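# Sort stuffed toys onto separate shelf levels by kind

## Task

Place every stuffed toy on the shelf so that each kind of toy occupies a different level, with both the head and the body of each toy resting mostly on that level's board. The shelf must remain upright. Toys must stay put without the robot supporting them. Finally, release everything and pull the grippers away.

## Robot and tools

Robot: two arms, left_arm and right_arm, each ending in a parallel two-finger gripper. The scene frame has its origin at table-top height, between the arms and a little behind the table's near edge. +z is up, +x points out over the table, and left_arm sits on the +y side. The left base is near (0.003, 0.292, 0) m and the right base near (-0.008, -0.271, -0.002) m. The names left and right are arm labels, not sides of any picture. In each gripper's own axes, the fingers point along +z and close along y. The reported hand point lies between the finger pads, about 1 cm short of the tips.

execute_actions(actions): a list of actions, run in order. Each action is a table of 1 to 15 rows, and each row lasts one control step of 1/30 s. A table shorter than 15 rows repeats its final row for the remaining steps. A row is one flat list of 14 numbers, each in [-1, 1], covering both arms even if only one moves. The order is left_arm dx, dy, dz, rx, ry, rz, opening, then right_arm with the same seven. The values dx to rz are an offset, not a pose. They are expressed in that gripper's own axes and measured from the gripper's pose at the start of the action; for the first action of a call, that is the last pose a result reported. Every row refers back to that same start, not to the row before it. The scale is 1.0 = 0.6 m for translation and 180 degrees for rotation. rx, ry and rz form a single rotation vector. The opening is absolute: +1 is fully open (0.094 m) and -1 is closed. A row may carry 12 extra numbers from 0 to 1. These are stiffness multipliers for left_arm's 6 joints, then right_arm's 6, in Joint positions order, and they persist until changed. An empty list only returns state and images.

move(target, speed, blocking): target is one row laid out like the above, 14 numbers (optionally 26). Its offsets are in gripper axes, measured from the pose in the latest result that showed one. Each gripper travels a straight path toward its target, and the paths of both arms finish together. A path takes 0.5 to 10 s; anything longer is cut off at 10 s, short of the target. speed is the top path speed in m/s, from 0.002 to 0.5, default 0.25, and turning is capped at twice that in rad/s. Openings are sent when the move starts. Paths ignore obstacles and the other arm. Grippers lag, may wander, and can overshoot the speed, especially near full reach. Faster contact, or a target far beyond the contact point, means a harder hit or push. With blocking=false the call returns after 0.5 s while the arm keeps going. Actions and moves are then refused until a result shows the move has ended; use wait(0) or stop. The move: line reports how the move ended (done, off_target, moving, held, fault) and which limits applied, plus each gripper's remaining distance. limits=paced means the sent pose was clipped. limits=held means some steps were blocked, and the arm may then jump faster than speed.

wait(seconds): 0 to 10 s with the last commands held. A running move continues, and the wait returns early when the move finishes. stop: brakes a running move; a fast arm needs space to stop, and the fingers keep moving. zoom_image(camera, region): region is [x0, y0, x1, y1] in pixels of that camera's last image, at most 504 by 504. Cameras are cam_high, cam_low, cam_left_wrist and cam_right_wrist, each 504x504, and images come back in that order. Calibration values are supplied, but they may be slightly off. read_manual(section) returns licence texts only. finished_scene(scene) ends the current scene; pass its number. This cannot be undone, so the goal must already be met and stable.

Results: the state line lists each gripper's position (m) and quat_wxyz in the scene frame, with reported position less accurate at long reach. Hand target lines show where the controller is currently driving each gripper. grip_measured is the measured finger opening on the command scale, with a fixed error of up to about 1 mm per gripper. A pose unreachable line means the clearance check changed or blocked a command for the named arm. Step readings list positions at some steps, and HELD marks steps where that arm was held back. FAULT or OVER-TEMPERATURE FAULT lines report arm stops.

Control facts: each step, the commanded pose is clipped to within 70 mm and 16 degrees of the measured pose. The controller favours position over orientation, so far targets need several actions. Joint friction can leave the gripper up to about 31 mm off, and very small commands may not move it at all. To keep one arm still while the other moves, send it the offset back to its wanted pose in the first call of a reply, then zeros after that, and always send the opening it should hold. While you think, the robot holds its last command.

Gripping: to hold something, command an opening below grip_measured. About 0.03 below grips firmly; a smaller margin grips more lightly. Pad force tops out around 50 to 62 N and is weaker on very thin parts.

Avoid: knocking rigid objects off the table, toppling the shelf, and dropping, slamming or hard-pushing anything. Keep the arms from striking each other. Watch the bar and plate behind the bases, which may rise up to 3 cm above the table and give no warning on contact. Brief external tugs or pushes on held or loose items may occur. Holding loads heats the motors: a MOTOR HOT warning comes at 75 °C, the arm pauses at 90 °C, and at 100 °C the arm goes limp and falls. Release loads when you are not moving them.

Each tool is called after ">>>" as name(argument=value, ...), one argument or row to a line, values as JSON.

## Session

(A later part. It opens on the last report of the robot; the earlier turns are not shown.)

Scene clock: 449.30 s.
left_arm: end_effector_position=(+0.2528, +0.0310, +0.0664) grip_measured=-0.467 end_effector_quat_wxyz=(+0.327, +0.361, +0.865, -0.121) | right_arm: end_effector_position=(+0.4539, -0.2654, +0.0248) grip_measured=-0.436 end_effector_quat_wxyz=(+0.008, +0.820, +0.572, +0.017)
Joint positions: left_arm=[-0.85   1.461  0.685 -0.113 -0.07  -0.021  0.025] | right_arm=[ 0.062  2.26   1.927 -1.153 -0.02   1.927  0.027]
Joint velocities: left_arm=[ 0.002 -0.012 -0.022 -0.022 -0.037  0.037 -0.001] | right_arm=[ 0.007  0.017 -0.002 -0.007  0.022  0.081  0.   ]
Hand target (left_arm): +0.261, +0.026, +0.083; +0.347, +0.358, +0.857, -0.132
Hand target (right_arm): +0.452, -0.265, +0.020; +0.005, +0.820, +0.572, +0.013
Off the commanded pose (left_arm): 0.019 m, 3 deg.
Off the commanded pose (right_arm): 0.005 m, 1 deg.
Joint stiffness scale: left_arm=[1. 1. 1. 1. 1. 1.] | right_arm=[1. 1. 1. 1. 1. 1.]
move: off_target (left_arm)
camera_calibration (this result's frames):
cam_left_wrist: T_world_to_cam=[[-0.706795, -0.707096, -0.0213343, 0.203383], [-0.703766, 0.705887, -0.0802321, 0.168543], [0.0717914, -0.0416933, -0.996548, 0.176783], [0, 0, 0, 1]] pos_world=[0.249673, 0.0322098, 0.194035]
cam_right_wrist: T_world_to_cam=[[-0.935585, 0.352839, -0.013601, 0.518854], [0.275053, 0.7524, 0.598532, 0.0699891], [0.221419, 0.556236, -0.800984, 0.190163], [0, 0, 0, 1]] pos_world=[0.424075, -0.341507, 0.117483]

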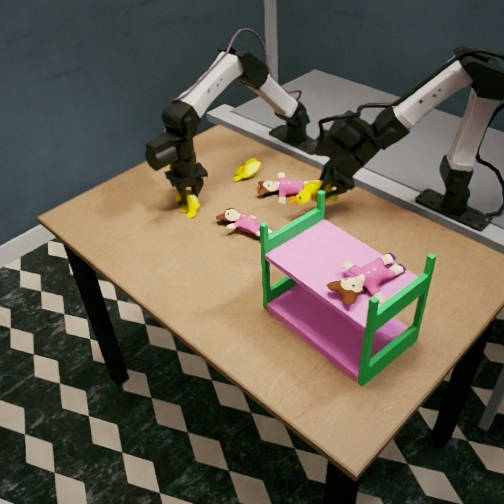

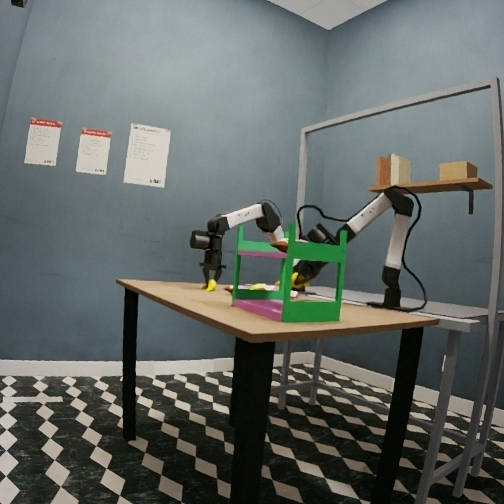

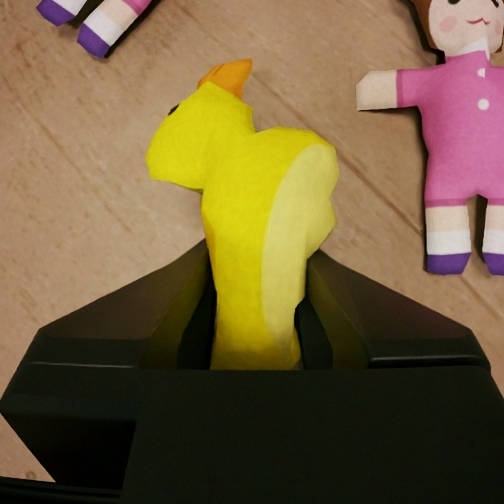

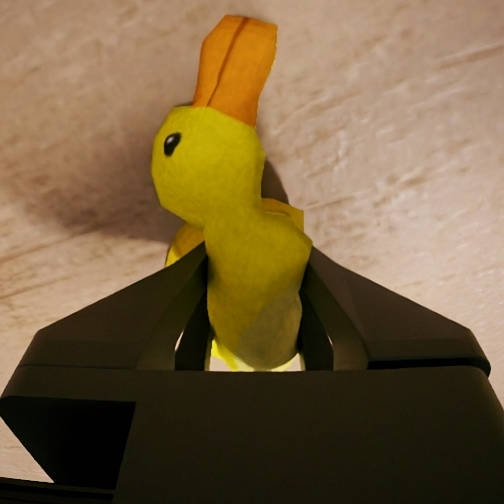

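>>> move(
  target=[0.208,0.540,-0.228,-0.205,-0.161,-0.146,-0.47, 0.067,-0.133,-0.137,0.01,-0.005,-0.361,-0.45],
  speed=0.33,
)

Scene clock: 467.43 s.
left_arm: end_effector_position=(+0.3442, +0.3822, +0.0777) grip_measured=-0.467 end_effector_quat_wxyz=(+0.562, -0.010, +0.827, -0.016) | right_arm: end_effector_position=(+0.4023, -0.2007, +0.1072) grip_measured=-0.446 end_effector_quat_wxyz=(+0.023, +0.392, +0.920, +0.010)
Joint positions: left_arm=[0.445 1.438 0.266 0.748 0.421 0.173 0.025] | right_arm=[ 0.227  2.019  1.87  -1.322  0.002  0.973  0.026]
Joint velocities: left_arm=[-0.007  0.007 -0.012 -0.007 -0.081 -0.037 -0.001] | right_arm=[-0.002 -0.012 -0.007  0.051 -0.037 -0.066 -0.   ]
Hand target (left_arm): +0.355, +0.388, +0.094; +0.585, -0.006, +0.811, -0.012
Hand target (right_arm): +0.389, -0.201, +0.105; +0.007, +0.385, +0.923, -0.004
Off the commanded pose (left_arm): 0.022 m, 4 deg.
Off the commanded pose (right_arm): 0.013 m, 3 deg.
Joint stiffness scale: left_arm=[1. 1. 1. 1. 1. 1.] | right_arm=[1. 1. 1. 1. 1. 1.]
MOTOR HOT: a motor of the right arm reached 75 °C. Now the hottest motor of the right arm, joint 2 (shoulder), reports 78 °C. The controller's stop level is 90 °C. To cool a motor, set the load down, stop pushing, or move to a pose that needs little force.
move: off_target (left_arm, right_arm)
camera_calibration (this result's frames):
cam_left_wrist: T_world_to_cam=[[-0.00671306, -0.99913, 0.0411717, 0.382267], [-0.845573, -0.0163075, -0.533611, 0.345935], [0.533818, -0.0383958, -0.844727, 0.0240561], [0, 0, 0, 1]] pos_world=[0.282238, 0.388499, 0.189177]
cam_right_wrist: T_world_to_cam=[[-0.726478, -0.686954, -0.0179888, 0.156518], [-0.578718, 0.59748, 0.55507, 0.303172], [-0.370559, 0.413657, -0.831609, 0.444432], [0, 0, 0, 1]] pos_world=[0.453847, -0.257461, 0.204127]

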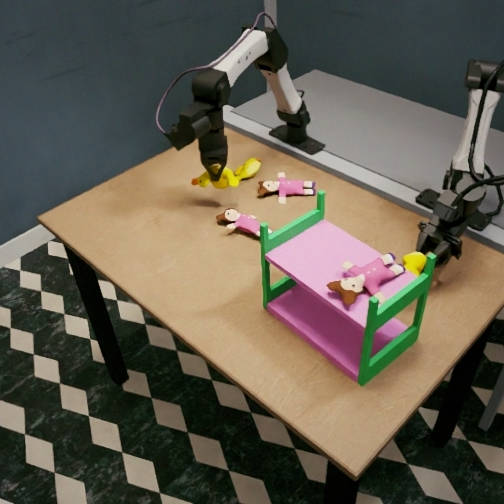

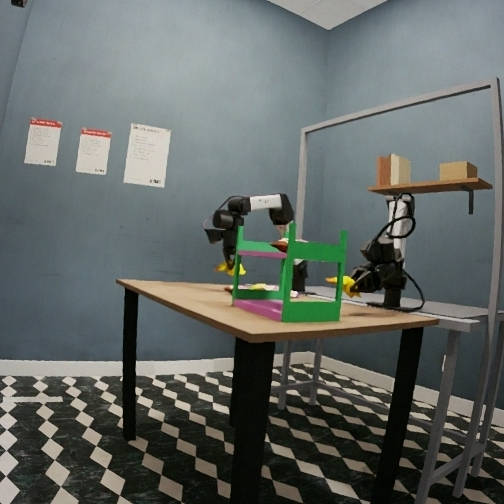

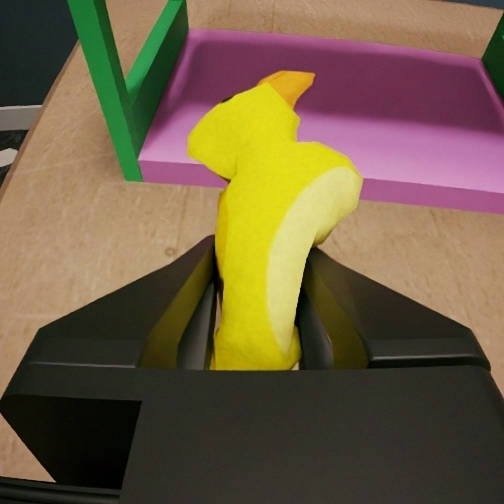

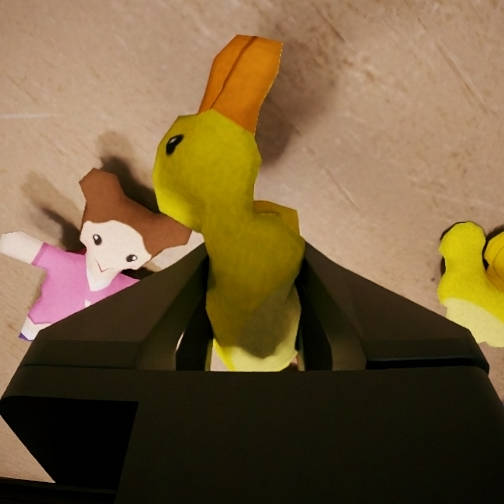

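>>> move(
  target=[-0.072,0.021,0.251,-0.004,-0.075,0.012,-0.47, 0.43,0.081,0.042,0.012,0.01,-0.005,-0.45],
  speed=0.25,
)

Scene clock: 483.27 s.
left_arm: end_effector_position=(+0.4907, +0.3953, +0.0507) grip_measured=-0.467 end_effector_quat_wxyz=(+0.636, -0.004, +0.772, -0.003) | right_arm: end_effector_position=(+0.2555, +0.0154, +0.0757) grip_measured=-0.446 end_effector_quat_wxyz=(-0.003, +0.380, +0.925, -0.000)
Joint positions: left_arm=[0.298 2.161 0.74  1.211 0.292 0.082 0.025] | right_arm=[ 0.9    1.973  1.669 -1.226  0.02   1.621  0.026]
Joint velocities: left_arm=[ 0.007 -0.007 -0.012  0.081 -0.007 -0.037 -0.001] | right_arm=[ 0.007  0.012 -0.007 -0.051 -0.051 -0.037  0.   ]
Hand target (left_arm): +0.500, +0.392, +0.063; +0.656, +0.000, +0.755, -0.001
Hand target (right_arm): +0.258, +0.018, +0.075; -0.001, +0.385, +0.923, -0.000
Off the commanded pose (left_arm): 0.015 m, 3 deg.
Off the commanded pose (right_arm): 0.006 m, 1 deg.
Joint stiffness scale: left_arm=[1. 1. 1. 1. 1. 1.] | right_arm=[1. 1. 1. 1. 1. 1.]
MOTOR HOT: still on. Now the hottest motor of the right arm, joint 2 (shoulder), reports 79 °C; the controller's stop level is 90 °C.
move: off_target (left_arm)
camera_calibration (this result's frames):
cam_left_wrist: T_world_to_cam=[[-0.00264246, -0.999937, 0.0109177, 0.397383], [-0.733741, -0.00547901, -0.679407, 0.403828], [0.679424, -0.00980605, -0.73368, -0.16485], [0, 0, 0, 1]] pos_world=[0.409359, 0.397954, 0.149078]
cam_right_wrist: T_world_to_cam=[[-0.708818, -0.705039, 0.0222863, 0.190435], [-0.560997, 0.582594, 0.588105, 0.099784], [-0.427621, 0.404357, -0.808478, 0.28738], [0, 0, 0, 1]] pos_world=[0.313852, -0.0400734, 0.169413]

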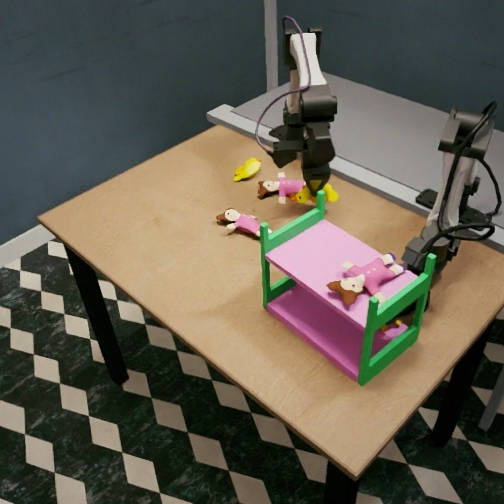

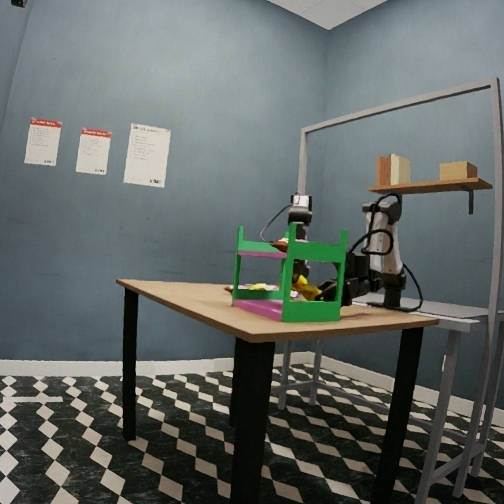

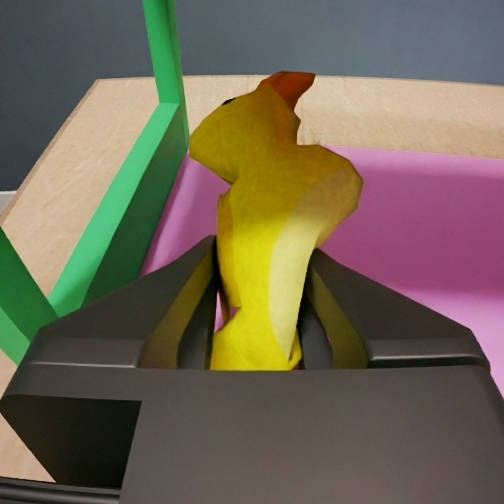

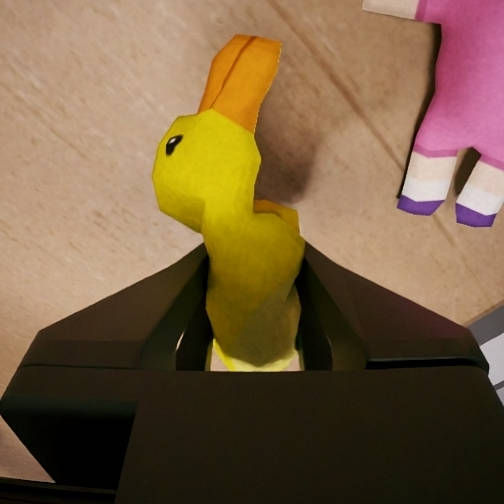

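>>> move(
  target=[-0.005,-0.004,0.022,0,0,0,-0.47, 0,0,0.088,0,0,0,-0.45],
  speed=0.12,
)

>>> execute_actions(
  actions=[
    [[0,0,0,0,0,0,-0.3, 0,0,0,0,0,0,-0.2],[0,0,0,0,0,0,-0.15, 0,0,0,0,0,0,0],[0,0,0,0,0,0,0.0, 0,0,0,0,0,0,0.2],[0,0,0,0,0,0,0.25, 0,0,0,0,0,0,0.7]],
  ],
)

Scene clock: 498.10 s.
left_arm: end_effector_position=(+0.4956, +0.3986, +0.0493) grip_measured=-0.467 end_effector_quat_wxyz=(+0.629, -0.009, +0.777, -0.001) | right_arm: end_effector_position=(+0.2583, +0.0203, +0.0334) grip_measured=-0.446 end_effector_quat_wxyz=(+0.001, +0.382, +0.924, +0.012)
Joint positions: left_arm=[0.298 2.161 0.766 1.169 0.281 0.082 0.025] | right_arm=[ 0.9    2.001  1.539 -1.042  0.02   1.623  0.026]
Joint velocities: left_arm=[-0.007 -0.002 -0.017 -0.051 -0.051 -0.022 -0.   ] | right_arm=[-0.007  0.002  0.002 -0.007  0.022 -0.066 -0.001]
Hand target (left_arm): +0.504, +0.393, +0.051; +0.636, -0.004, +0.772, -0.003
Hand target (right_arm): +0.255, +0.016, +0.023; -0.003, +0.380, +0.925, -0.000
Off the commanded pose (left_arm): 0.010 m, 1 deg.
Off the commanded pose (right_arm): 0.012 m, 1 deg.
Joint stiffness scale: left_arm=[1. 1. 1. 1. 1. 1.] | right_arm=[1. 1. 1. 1. 1. 1.]
MOTOR HOT: still on. Now the hottest motor of the right arm, joint 2 (shoulder), reports 77 °C; the controller's stop level is 90 °C.
move: off_target (right_arm)
camera_calibration (this result's frames):
cam_left_wrist: T_world_to_cam=[[0.00710737, -0.999882, 0.0136479, 0.395707], [-0.744586, -0.014402, -0.667371, 0.414885], [0.667489, -0.00541877, -0.7446, -0.164435], [0, 0, 0, 1]] pos_world=[0.415864, 0.400744, 0.149044]
cam_right_wrist: T_world_to_cam=[[-0.711068, -0.703114, -0.00358285, 0.198279], [-0.569449, 0.572888, 0.589514, 0.12576], [-0.412443, 0.421225, -0.80775, 0.248164], [0, 0, 0, 1]] pos_world=[0.314957, -0.0371664, 0.127028]

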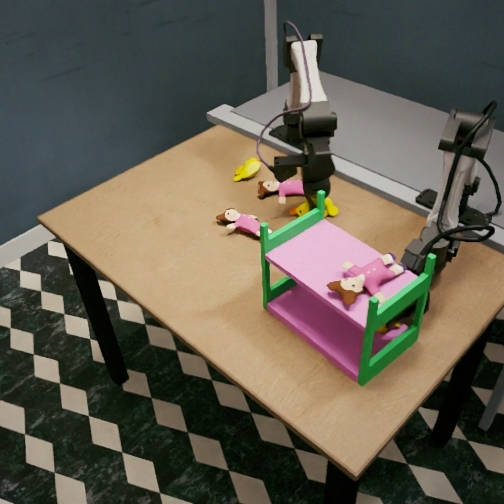

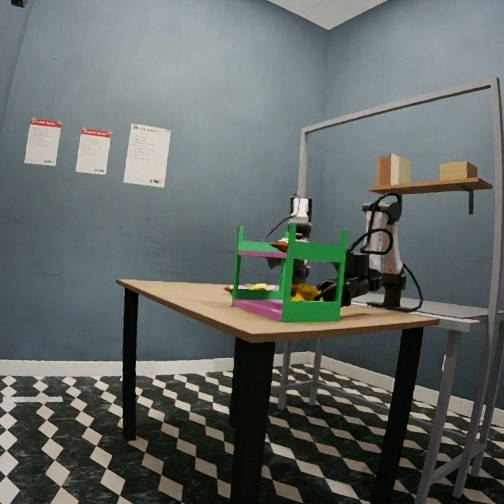

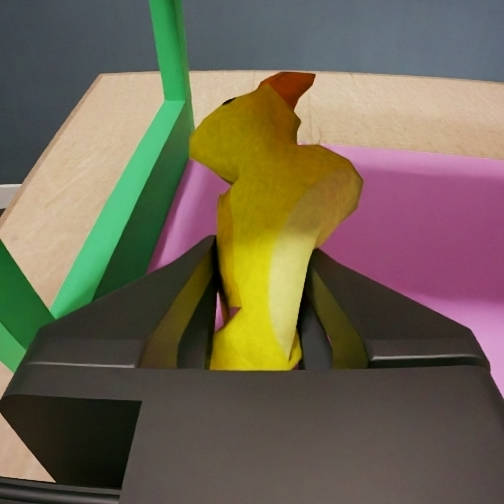

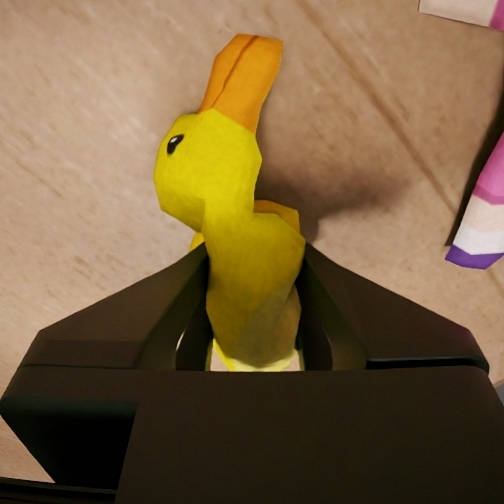

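Scene clock: 498.60 s.
left_arm: end_effector_position=(+0.4955, +0.3986, +0.0489) grip_measured=+0.248 end_effector_quat_wxyz=(+0.629, -0.009, +0.778, -0.001) | right_arm: end_effector_position=(+0.2583, +0.0203, +0.0334) grip_measured=+0.697 end_effector_quat_wxyz=(+0.001, +0.382, +0.924, +0.012)
Joint positions: left_arm=[0.298 2.161 0.766 1.167 0.281 0.082 0.059] | right_arm=[ 0.9    2.001  1.539 -1.042  0.02   1.623  0.08 ]
Joint velocities: left_arm=[-0.012  0.007 -0.002  0.007 -0.081  0.022 -0.001] | right_arm=[-0.002 -0.007 -0.007 -0.037 -0.007 -0.095 -0.   ]
Hand target (left_arm): +0.496, +0.399, +0.049; +0.629, -0.009, +0.777, -0.001
Hand target (right_arm): +0.258, +0.020, +0.033; +0.001, +0.382, +0.924, +0.012
Off the commanded pose (left_arm): 0.000 m, 0 deg.
Off the commanded pose (right_arm): 0.000 m, 0 deg.
Joint stiffness scale: left_arm=[1. 1. 1. 1. 1. 1.] | right_arm=[1. 1. 1. 1. 1. 1.]
MOTOR HOT: still on. Now the hottest motor of the right arm, joint 2 (shoulder), reports 77 °C; the controller's stop level is 90 °C.
Step readings (end_effector_position):
0: left_arm (+0.4956, +0.3986, +0.0493) | right_arm (+0.2583, +0.0203, +0.0334)
1: left_arm (+0.4956, +0.3986, +0.0491) | right_arm (+0.2583, +0.0203, +0.0334)
2: left_arm (+0.4955, +0.3986, +0.0490) | right_arm (+0.2583, +0.0203, +0.0334)
4: left_arm (+0.4955, +0.3986, +0.0489) | right_arm (+0.2583, +0.0203, +0.0334)
8: left_arm (+0.4955, +0.3986, +0.0489) | right_arm (+0.2583, +0.0203, +0.0334)
15: end_effector_position above
camera_calibration (this result's frames):
cam_left_wrist: T_world_to_cam=[[0.00707339, -0.999874, 0.0142072, 0.395656], [-0.745799, -0.0147393, -0.666008, 0.415187], [0.666133, -0.00588479, -0.745809, -0.163786], [0, 0, 0, 1]] pos_world=[0.415951, 0.400762, 0.148743]
cam_right_wrist: T_world_to_cam=[[-0.711068, -0.703114, -0.00358285, 0.198279], [-0.569449, 0.572888, 0.589514, 0.12576], [-0.412443, 0.421225, -0.80775, 0.248164], [0, 0, 0, 1]] pos_world=[0.314957, -0.0371664, 0.127028]

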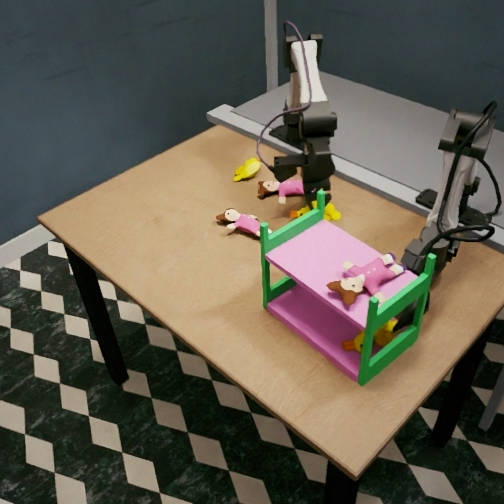

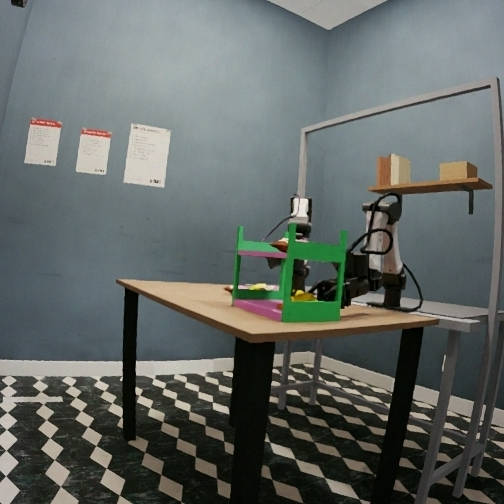

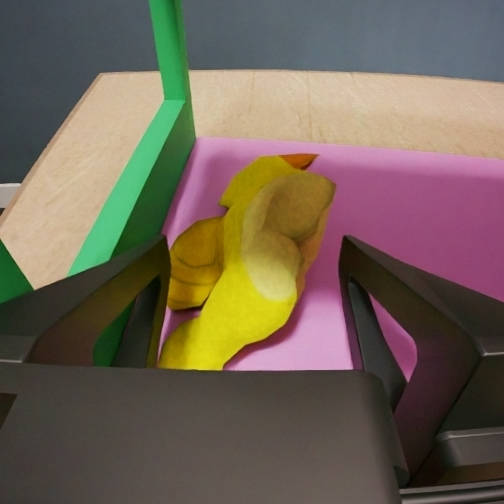

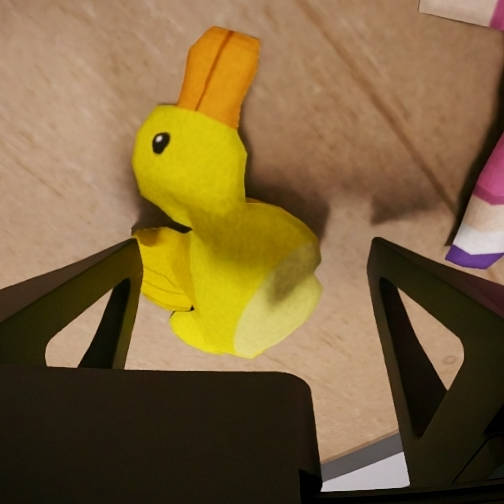

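>>> move(
  target=[-0.02,-0.015,-0.25,0,0.07,0,0.25, 0,0,-0.115,0,0,0,0.7],
  speed=0.25,
)

>>> move(
  target=[0.11,-0.547,-0.206,0.206,0.095,0.144,0.85, -0.30,-0.337,0.004,0.01,0,-0.294,0.85],
  speed=0.35,
)

Scene clock: 514.67 s.
left_arm: end_effector_position=(+0.3496, +0.3869, +0.0830) grip_measured=+0.248 end_effector_quat_wxyz=(+0.530, -0.014, +0.848, -0.004) | right_arm: end_effector_position=(+0.2607, +0.0204, +0.0977) grip_measured=+0.697 end_effector_quat_wxyz=(+0.003, +0.382, +0.924, +0.017)
Joint positions: left_arm=[0.423 1.375 0.354 0.525 0.362 0.197 0.059] | right_arm=[ 0.9    1.96   1.736 -1.27   0.02   1.623  0.08 ]
Joint velocities: left_arm=[-0.012  0.012 -0.027 -0.007  0.022 -0.037 -0.001] | right_arm=[ 0.012  0.012 -0.002 -0.051  0.037 -0.007  0.   ]
Hand target (left_arm): +0.350, +0.389, +0.091; +0.539, -0.009, +0.842, -0.000
Hand target (right_arm): +0.257, +0.019, +0.102; +0.001, +0.382, +0.924, +0.012
Off the commanded pose (left_arm): 0.009 m, 1 deg.
Off the commanded pose (right_arm): 0.006 m, 1 deg.
Joint stiffness scale: left_arm=[1. 1. 1. 1. 1. 1.] | right_arm=[1. 1. 1. 1. 1. 1.]
MOTOR HOT: still on. Now the hottest motor of the right arm, joint 2 (shoulder), reports 77 °C; the controller's stop level is 90 °C.
move: done
camera_calibration (this result's frames):
cam_left_wrist: T_world_to_cam=[[0.0149226, -0.999557, 0.025766, 0.380672], [-0.883825, -0.0252364, -0.467137, 0.36474], [0.46758, -0.0158017, -0.883809, 0.0434883], [0, 0, 0, 1]] pos_world=[0.296351, 0.390395, 0.199011]
cam_right_wrist: T_world_to_cam=[[-0.711205, -0.702833, -0.0146206, 0.201428], [-0.573633, 0.568192, 0.590002, 0.0902867], [-0.406366, 0.427999, -0.807269, 0.299228], [0, 0, 0, 1]] pos_world=[0.316644, -0.0377993, 0.191233]

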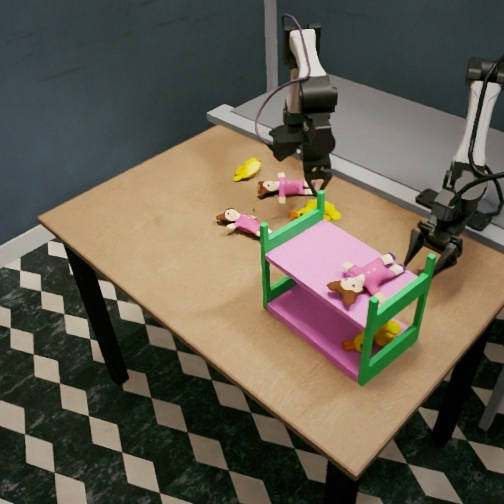

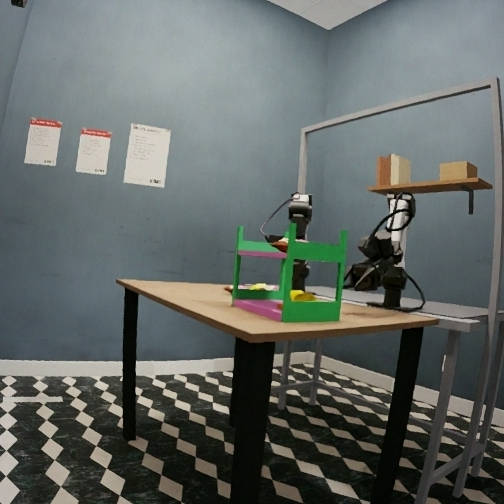

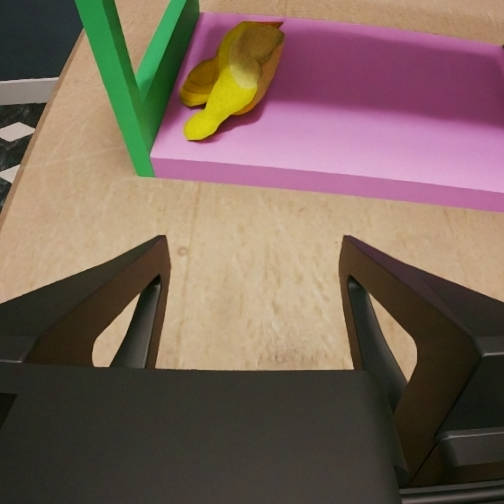

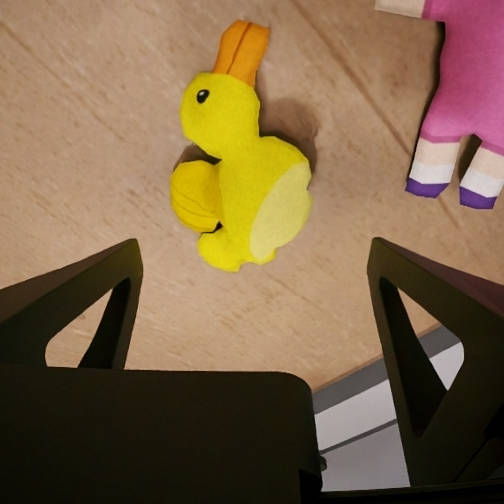

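Scene clock: 516.77 s.
left_arm: end_effector_position=(+0.2089, +0.0650, +0.0734) grip_measured=+0.848 end_effector_quat_wxyz=(+0.360, +0.346, +0.855, -0.143) | right_arm: end_effector_position=(+0.2546, -0.2471, +0.0908) grip_measured=+0.847 end_effector_quat_wxyz=(+0.009, -0.071, +0.997, -0.006)
Joint positions: left_arm=[-0.902  1.153  0.45  -0.104 -0.103 -0.078  0.087] | right_arm=[ 0.146  1.461  1.121 -1.163  0.002 -0.055  0.087]
Joint velocities: left_arm=[ 0.002 -0.012 -0.002 -0.007  0.007 -0.066 -0.001] | right_arm=[-0.012 -0.007  0.002  0.081  0.022 -0.007 -0.   ]
Hand target (left_arm): +0.212, +0.058, +0.079; +0.364, +0.344, +0.853, -0.145
Hand target (right_arm): +0.249, -0.249, +0.088; +0.006, -0.070, +0.998, -0.003
Off the commanded pose (left_arm): 0.017 m, 2 deg.
Off the commanded pose (right_arm): 0.010 m, 1 deg.
Joint stiffness scale: left_arm=[1. 1. 1. 1. 1. 1.] | right_arm=[1. 1. 1. 1. 1. 1.]
MOTOR HOT: still on. Now the hottest motor of the right arm, joint 2 (shoulder), reports 77 °C; the controller's stop level is 90 °C.
move: off_target (left_arm)
camera_calibration (this result's frames):
cam_left_wrist: T_world_to_cam=[[-0.69634, -0.717713, 0.000158039, 0.19348], [-0.708058, 0.686937, -0.163621, 0.122486], [0.117324, -0.114048, -0.986523, 0.182816], [0, 0, 0, 1]] pos_world=[0.200006, 0.0755727, 0.200363]
cam_right_wrist: T_world_to_cam=[[0.133373, -0.990528, 0.0326433, -0.281494], [-0.81727, -0.0912935, 0.568977, 0.143791], [-0.560608, -0.102565, -0.821705, 0.315135], [0, 0, 0, 1]] pos_world=[0.331727, -0.233379, 0.186323]

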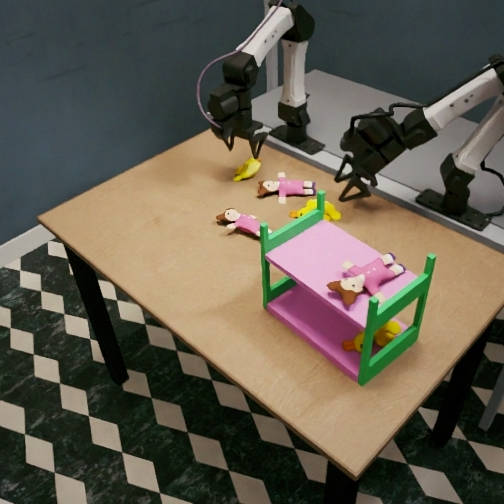

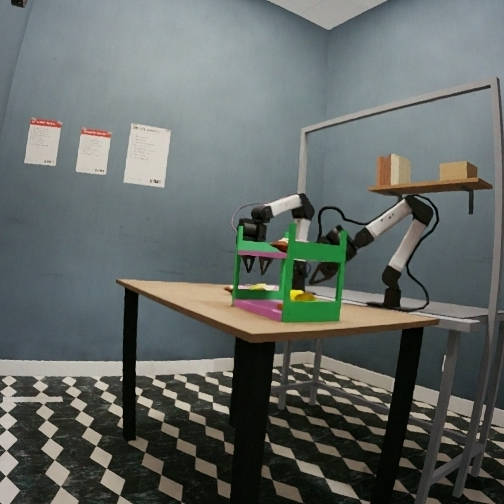

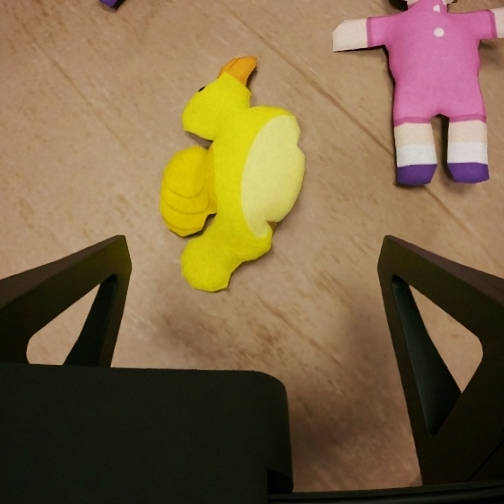

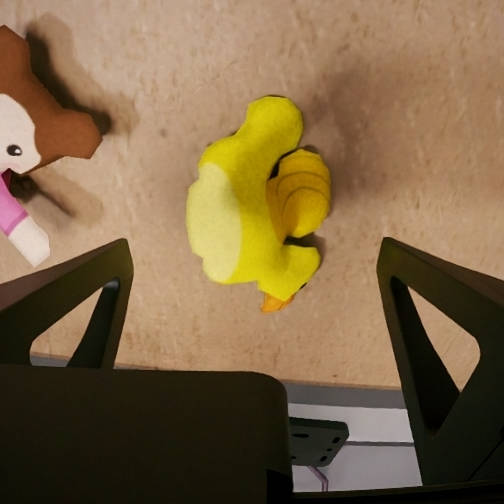

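>>> move(
  target=[-0.002,0.02,0.139,0,0,0.02,0.85, 0.021,-0.006,0.13,0,0.005,0,0.8],
  speed=0.16,
)

Scene clock: 532.90 s.
left_arm: end_effector_position=(+0.2524, +0.0351, +0.0130) grip_measured=+0.848 end_effector_quat_wxyz=(+0.355, +0.373, +0.847, -0.129) | right_arm: end_effector_position=(+0.2523, -0.2499, +0.0210) grip_measured=+0.803 end_effector_quat_wxyz=(+0.017, -0.073, +0.997, -0.006)
Joint positions: left_arm=[-0.834  1.607  0.491  0.293 -0.056  0.029  0.087] | right_arm=[ 0.139  1.518  0.886 -0.856  0.002 -0.066  0.085]
Joint velocities: left_arm=[ 0.007  0.002 -0.012  0.007 -0.066 -0.051  0.   ] | right_arm=[-0.012  0.017 -0.002  0.051 -0.037 -0.037 -0.   ]
Hand target (left_arm): +0.261, +0.031, +0.016; +0.364, +0.372, +0.844, -0.132
Hand target (right_arm): +0.245, -0.254, +0.013; +0.002, -0.071, +0.997, -0.007
Off the commanded pose (left_arm): 0.010 m, 1 deg.
Off the commanded pose (right_arm): 0.012 m, 2 deg.
Joint stiffness scale: left_arm=[1. 1. 1. 1. 1. 1.] | right_arm=[1. 1. 1. 1. 1. 1.]
MOTOR HOT: cleared. Now the hottest motor of the right arm, joint 2 (shoulder), reports 70 °C.
move: off_target (right_arm)
camera_calibration (this result's frames):
cam_left_wrist: T_world_to_cam=[[-0.725913, -0.686521, -0.0416928, 0.20919], [-0.675755, 0.723193, -0.142646, 0.154169], [0.128081, -0.0753743, -0.988895, 0.11062], [0, 0, 0, 1]] pos_world=[0.241866, 0.0404571, 0.140105]
cam_right_wrist: T_world_to_cam=[[0.136458, -0.990074, 0.0336637, -0.282342], [-0.825258, -0.0948122, 0.556741, 0.182737], [-0.548023, -0.103753, -0.830004, 0.252937], [0, 0, 0, 1]] pos_world=[0.327948, -0.23597, 0.117706]

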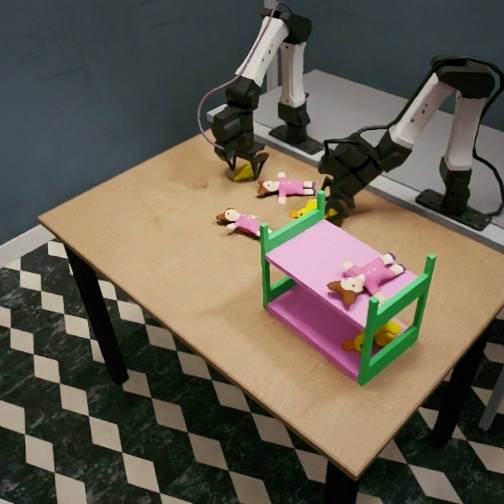

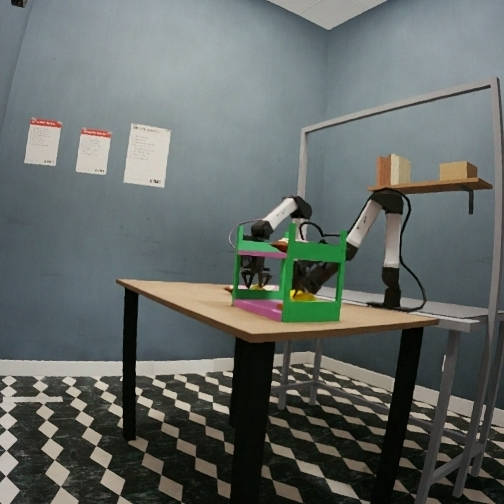

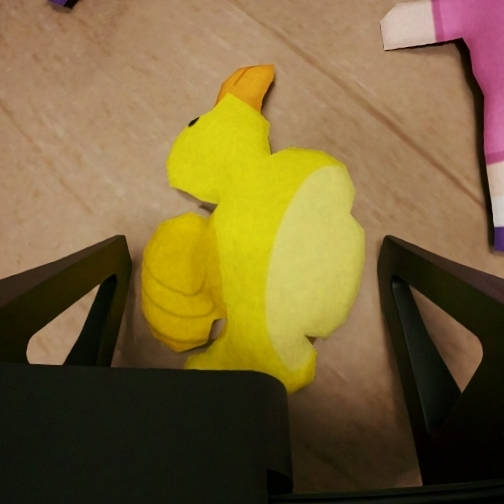

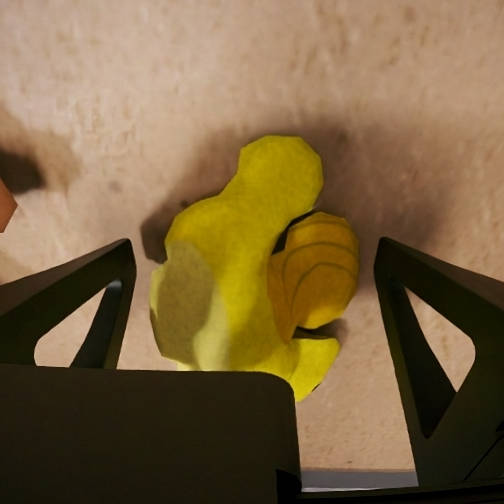

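>>> execute_actions(
  actions=[
    [[0.006,0,0.004,0,0,0,0.6, 0.01,0,0.006,0,0,0,0.6],[0.006,0,0.004,0,0,0,0.3, 0.01,0,0.006,0,0,0,0.3],[0.006,0,0.004,0,0,0,-0.47, 0.01,0,0.006,0,0,0,-0.45]],
  ],
)

>>> move(
  target=[-0.09,0.022,-0.082,0,0,0,-0.48, 0,0,-0.125,0,0,-0.1,-0.46],
  speed=0.17,
)

Scene clock: 540.37 s.
left_arm: end_effector_position=(+0.2546, +0.0330, +0.0159) grip_measured=-0.467 end_effector_quat_wxyz=(+0.363, +0.371, +0.844, -0.132) | right_arm: end_effector_position=(+0.2556, -0.2497, +0.0212) grip_measured=-0.447 end_effector_quat_wxyz=(+0.024, -0.073, +0.997, -0.006)
Joint positions: left_arm=[-0.834  1.608  0.491  0.311 -0.057  0.03   0.025] | right_arm=[ 0.139  1.518  0.886 -0.842  0.002 -0.066  0.026]
Joint velocities: left_arm=[ 0.002 -0.007 -0.002  0.022 -0.037 -0.022 -0.001] | right_arm=[-0.002  0.007 -0.007  0.007  0.007 -0.007  0.   ]
Hand target (left_arm): +0.252, +0.036, +0.009; +0.355, +0.373, +0.848, -0.129
Hand target (right_arm): +0.247, -0.251, +0.017; +0.017, -0.073, +0.997, -0.006
Off the commanded pose (left_arm): 0.008 m, 1 deg.
Off the commanded pose (right_arm): 0.010 m, 1 deg.
Joint stiffness scale: left_arm=[1. 1. 1. 1. 1. 1.] | right_arm=[1. 1. 1. 1. 1. 1.]
Step readings (end_effector_position):
0: left_arm (+0.2524, +0.0351, +0.0129) | right_arm (+0.2526, -0.2499, +0.0210)
1: left_arm (+0.2524, +0.0351, +0.0130) | right_arm (+0.2529, -0.2499, +0.0211)
2: left_arm (+0.2525, +0.0351, +0.0130) | right_arm (+0.2533, -0.2498, +0.0211)
4: left_arm (+0.2526, +0.0349, +0.0132) | right_arm (+0.2542, -0.2496, +0.0211)
8: left_arm (+0.2545, +0.0332, +0.0157) | right_arm (+0.2554, -0.2497, +0.0212)
15: end_effector_position above
camera_calibration (this result's frames):
cam_left_wrist: T_world_to_cam=[[-0.725195, -0.687196, -0.0430507, 0.209369], [-0.673961, 0.721247, -0.159939, 0.157521], [0.14096, -0.0869723, -0.986188, 0.110184], [0, 0, 0, 1]] pos_world=[0.242465, 0.0398489, 0.142869]
cam_right_wrist: T_world_to_cam=[[0.136123, -0.99008, 0.034824, -0.282543], [-0.832804, -0.09532, 0.545299, 0.187505], [-0.53657, -0.103229, -0.837518, 0.252279], [0, 0, 0, 1]] pos_world=[0.329981, -0.235824, 0.118881]

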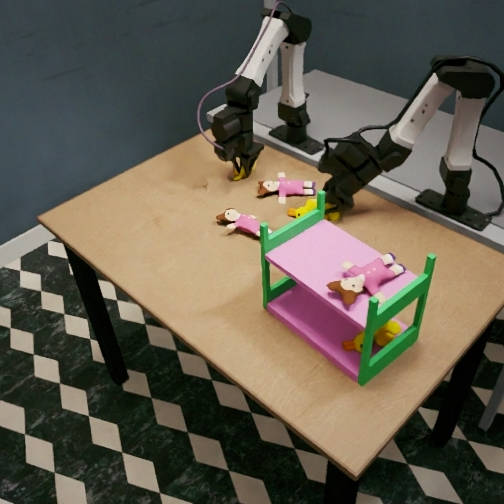

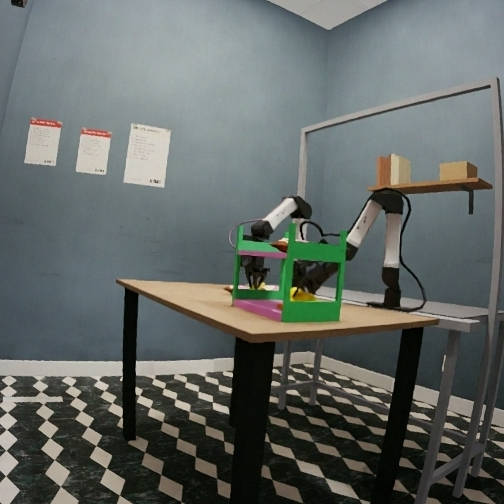

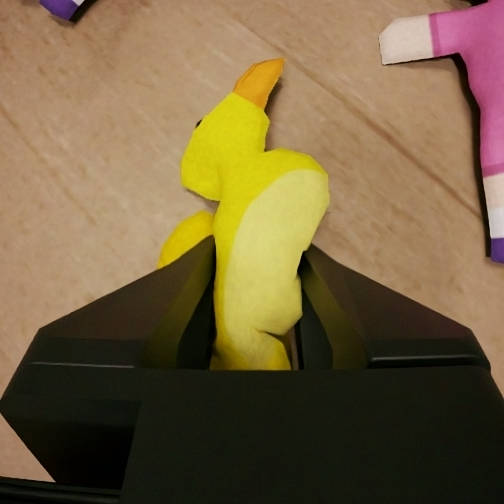

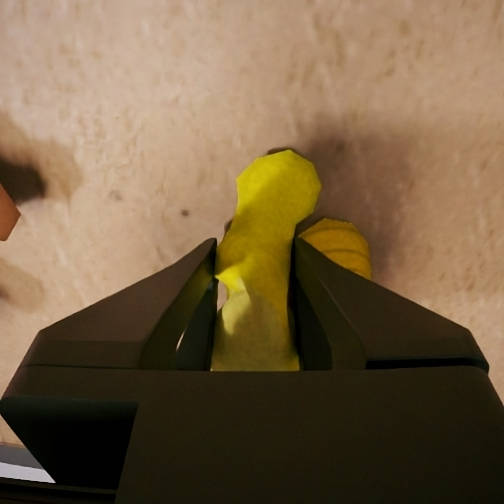

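Scene clock: 541.90 s.
left_arm: end_effector_position=(+0.2540, +0.0436, +0.0707) grip_measured=-0.477 end_effector_quat_wxyz=(+0.340, +0.375, +0.854, -0.120) | right_arm: end_effector_position=(+0.2556, -0.2489, +0.0903) grip_measured=-0.457 end_effector_quat_wxyz=(+0.026, -0.223, +0.974, -0.010)
Joint positions: left_arm=[-0.812  1.405  0.641 -0.098 -0.045  0.046  0.025] | right_arm=[ 0.139  1.431  1.091 -1.127  0.002 -0.37   0.026]
Joint velocities: left_arm=[-0.002  0.012 -0.002 -0.081 -0.051 -0.007  0.001] | right_arm=[-0.017 -0.007 -0.017 -0.051 -0.037 -0.022 -0.001]
Hand target (left_arm): +0.263, +0.038, +0.090; +0.363, +0.371, +0.844, -0.131
Hand target (right_arm): +0.252, -0.249, +0.096; +0.022, -0.228, +0.973, -0.010
Off the commanded pose (left_arm): 0.022 m, 3 deg.
Off the commanded pose (right_arm): 0.007 m, 1 deg.
Joint stiffness scale: left_arm=[1. 1. 1. 1. 1. 1.] | right_arm=[1. 1. 1. 1. 1. 1.]
move: off_target (left_arm)
camera_calibration (this result's frames):
cam_left_wrist: T_world_to_cam=[[-0.725115, -0.687177, -0.0446723, 0.218658], [-0.680719, 0.72508, -0.104309, 0.155839], [0.10407, -0.045227, -0.993541, 0.173267], [0, 0, 0, 1]] pos_world=[0.246603, 0.0450968, 0.198171]
cam_right_wrist: T_world_to_cam=[[0.425374, -0.903618, 0.0503259, -0.337995], [-0.769714, -0.33197, 0.545285, 0.0747762], [-0.476022, -0.270686, -0.836739, 0.253034], [0, 0, 0, 1]] pos_world=[0.321781, -0.212102, 0.187959]

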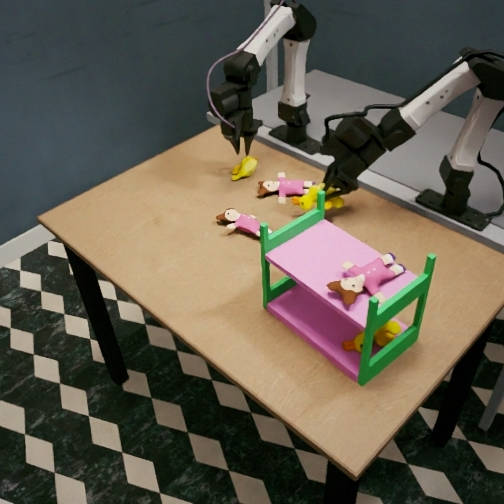

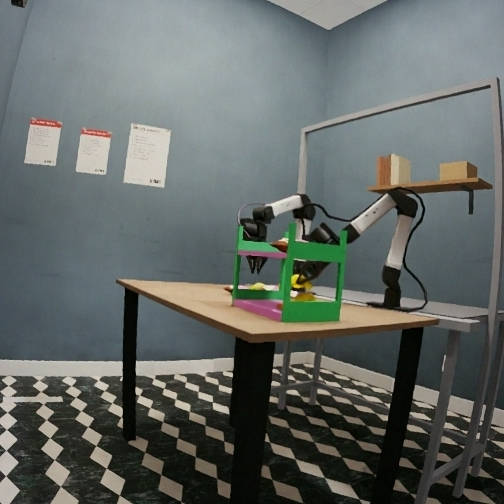

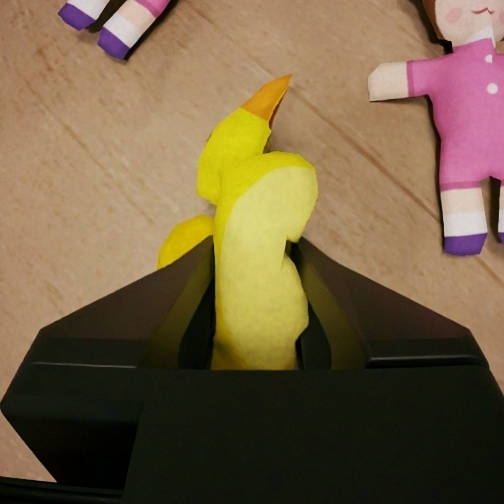

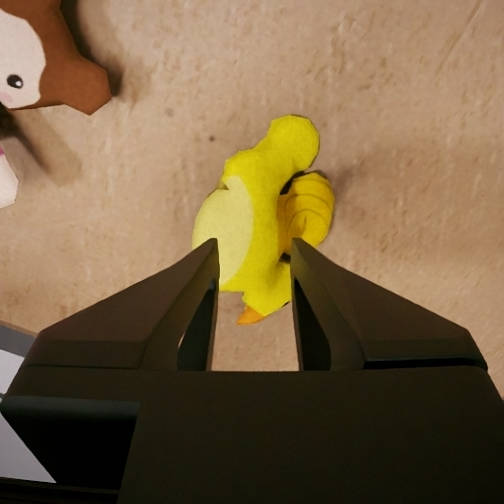

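>>> move(
  target=[0.102,0.368,-0.128,-0.172,-0.154,-0.130,-0.54, 0.032,-0.002,0.144,0,0.016,0.067,0.85],
  speed=0.25,
)

Scene clock: 571.33 s.
left_arm: end_effector_position=(+0.3510, +0.2623, +0.0975) grip_measured=-0.537 end_effector_quat_wxyz=(+0.579, +0.056, +0.812, -0.046) | right_arm: end_effector_position=(+0.2499, -0.2544, +0.0145) grip_measured=+0.847 end_effector_quat_wxyz=(+0.014, -0.131, +0.991, -0.009)
Joint positions: left_arm=[-0.062  1.33   0.217  0.769  0.079  0.049  0.022] | right_arm=[ 0.124  1.524  0.863 -0.831  0.005 -0.197  0.087]
Joint velocities: left_arm=[ 0.007  0.007 -0.007 -0.007 -0.066 -0.007 -0.   ] | right_arm=[-0.002 -0.012  0.002 -0.007 -0.007 -0.037 -0.   ]
Hand target (left_arm): +0.350, +0.264, +0.096; +0.584, +0.052, +0.809, -0.051
Hand target (right_arm): +0.244, -0.259, +0.004; +0.002, -0.119, +0.993, -0.014
Off the commanded pose (left_arm): 0.006 m, 1 deg.
Off the commanded pose (right_arm): 0.014 m, 2 deg.
Joint stiffness scale: left_arm=[1. 1. 1. 1. 1. 1.] | right_arm=[1. 1. 1. 1. 1. 1.]
move: off_target (right_arm)
camera_calibration (this result's frames):
cam_left_wrist: T_world_to_cam=[[-0.149666, -0.988671, 0.0113721, 0.312134], [-0.811661, 0.116286, -0.572436, 0.317404], [0.564629, -0.0949044, -0.81987, 0.0340853], [0, 0, 0, 1]] pos_world=[0.285094, 0.274923, 0.206089]
cam_right_wrist: T_world_to_cam=[[0.25154, -0.966971, 0.0411711, -0.309248], [-0.805996, -0.185736, 0.562026, 0.156008], [-0.535816, -0.174556, -0.826094, 0.22464], [0, 0, 0, 1]] pos_world=[0.323895, -0.230845, 0.110626]

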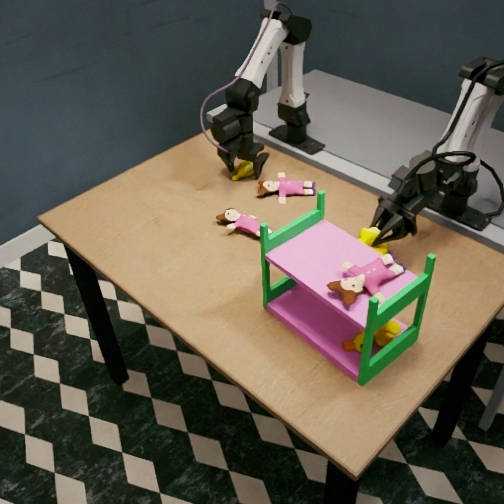

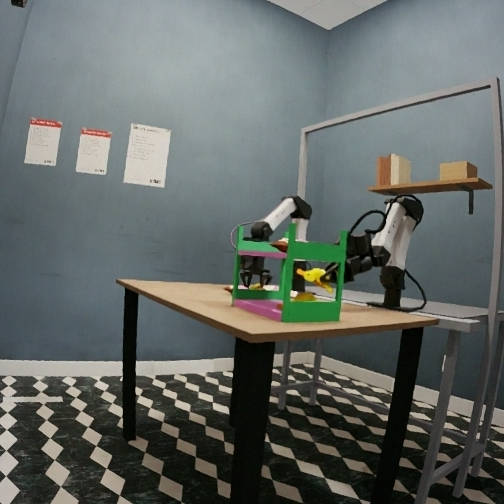

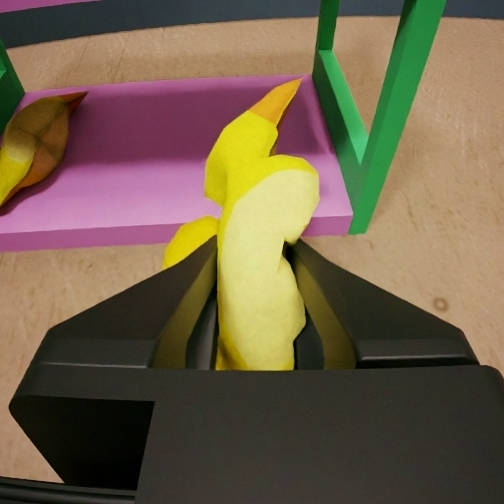

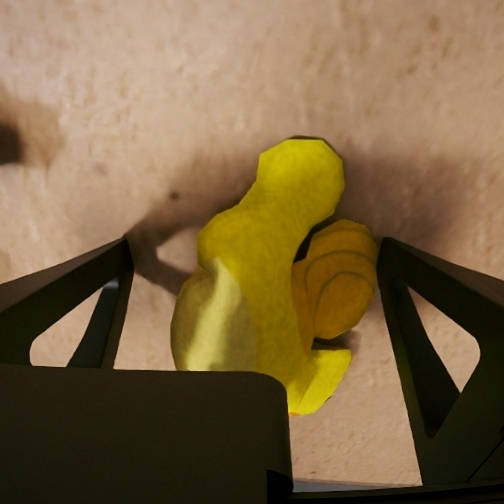

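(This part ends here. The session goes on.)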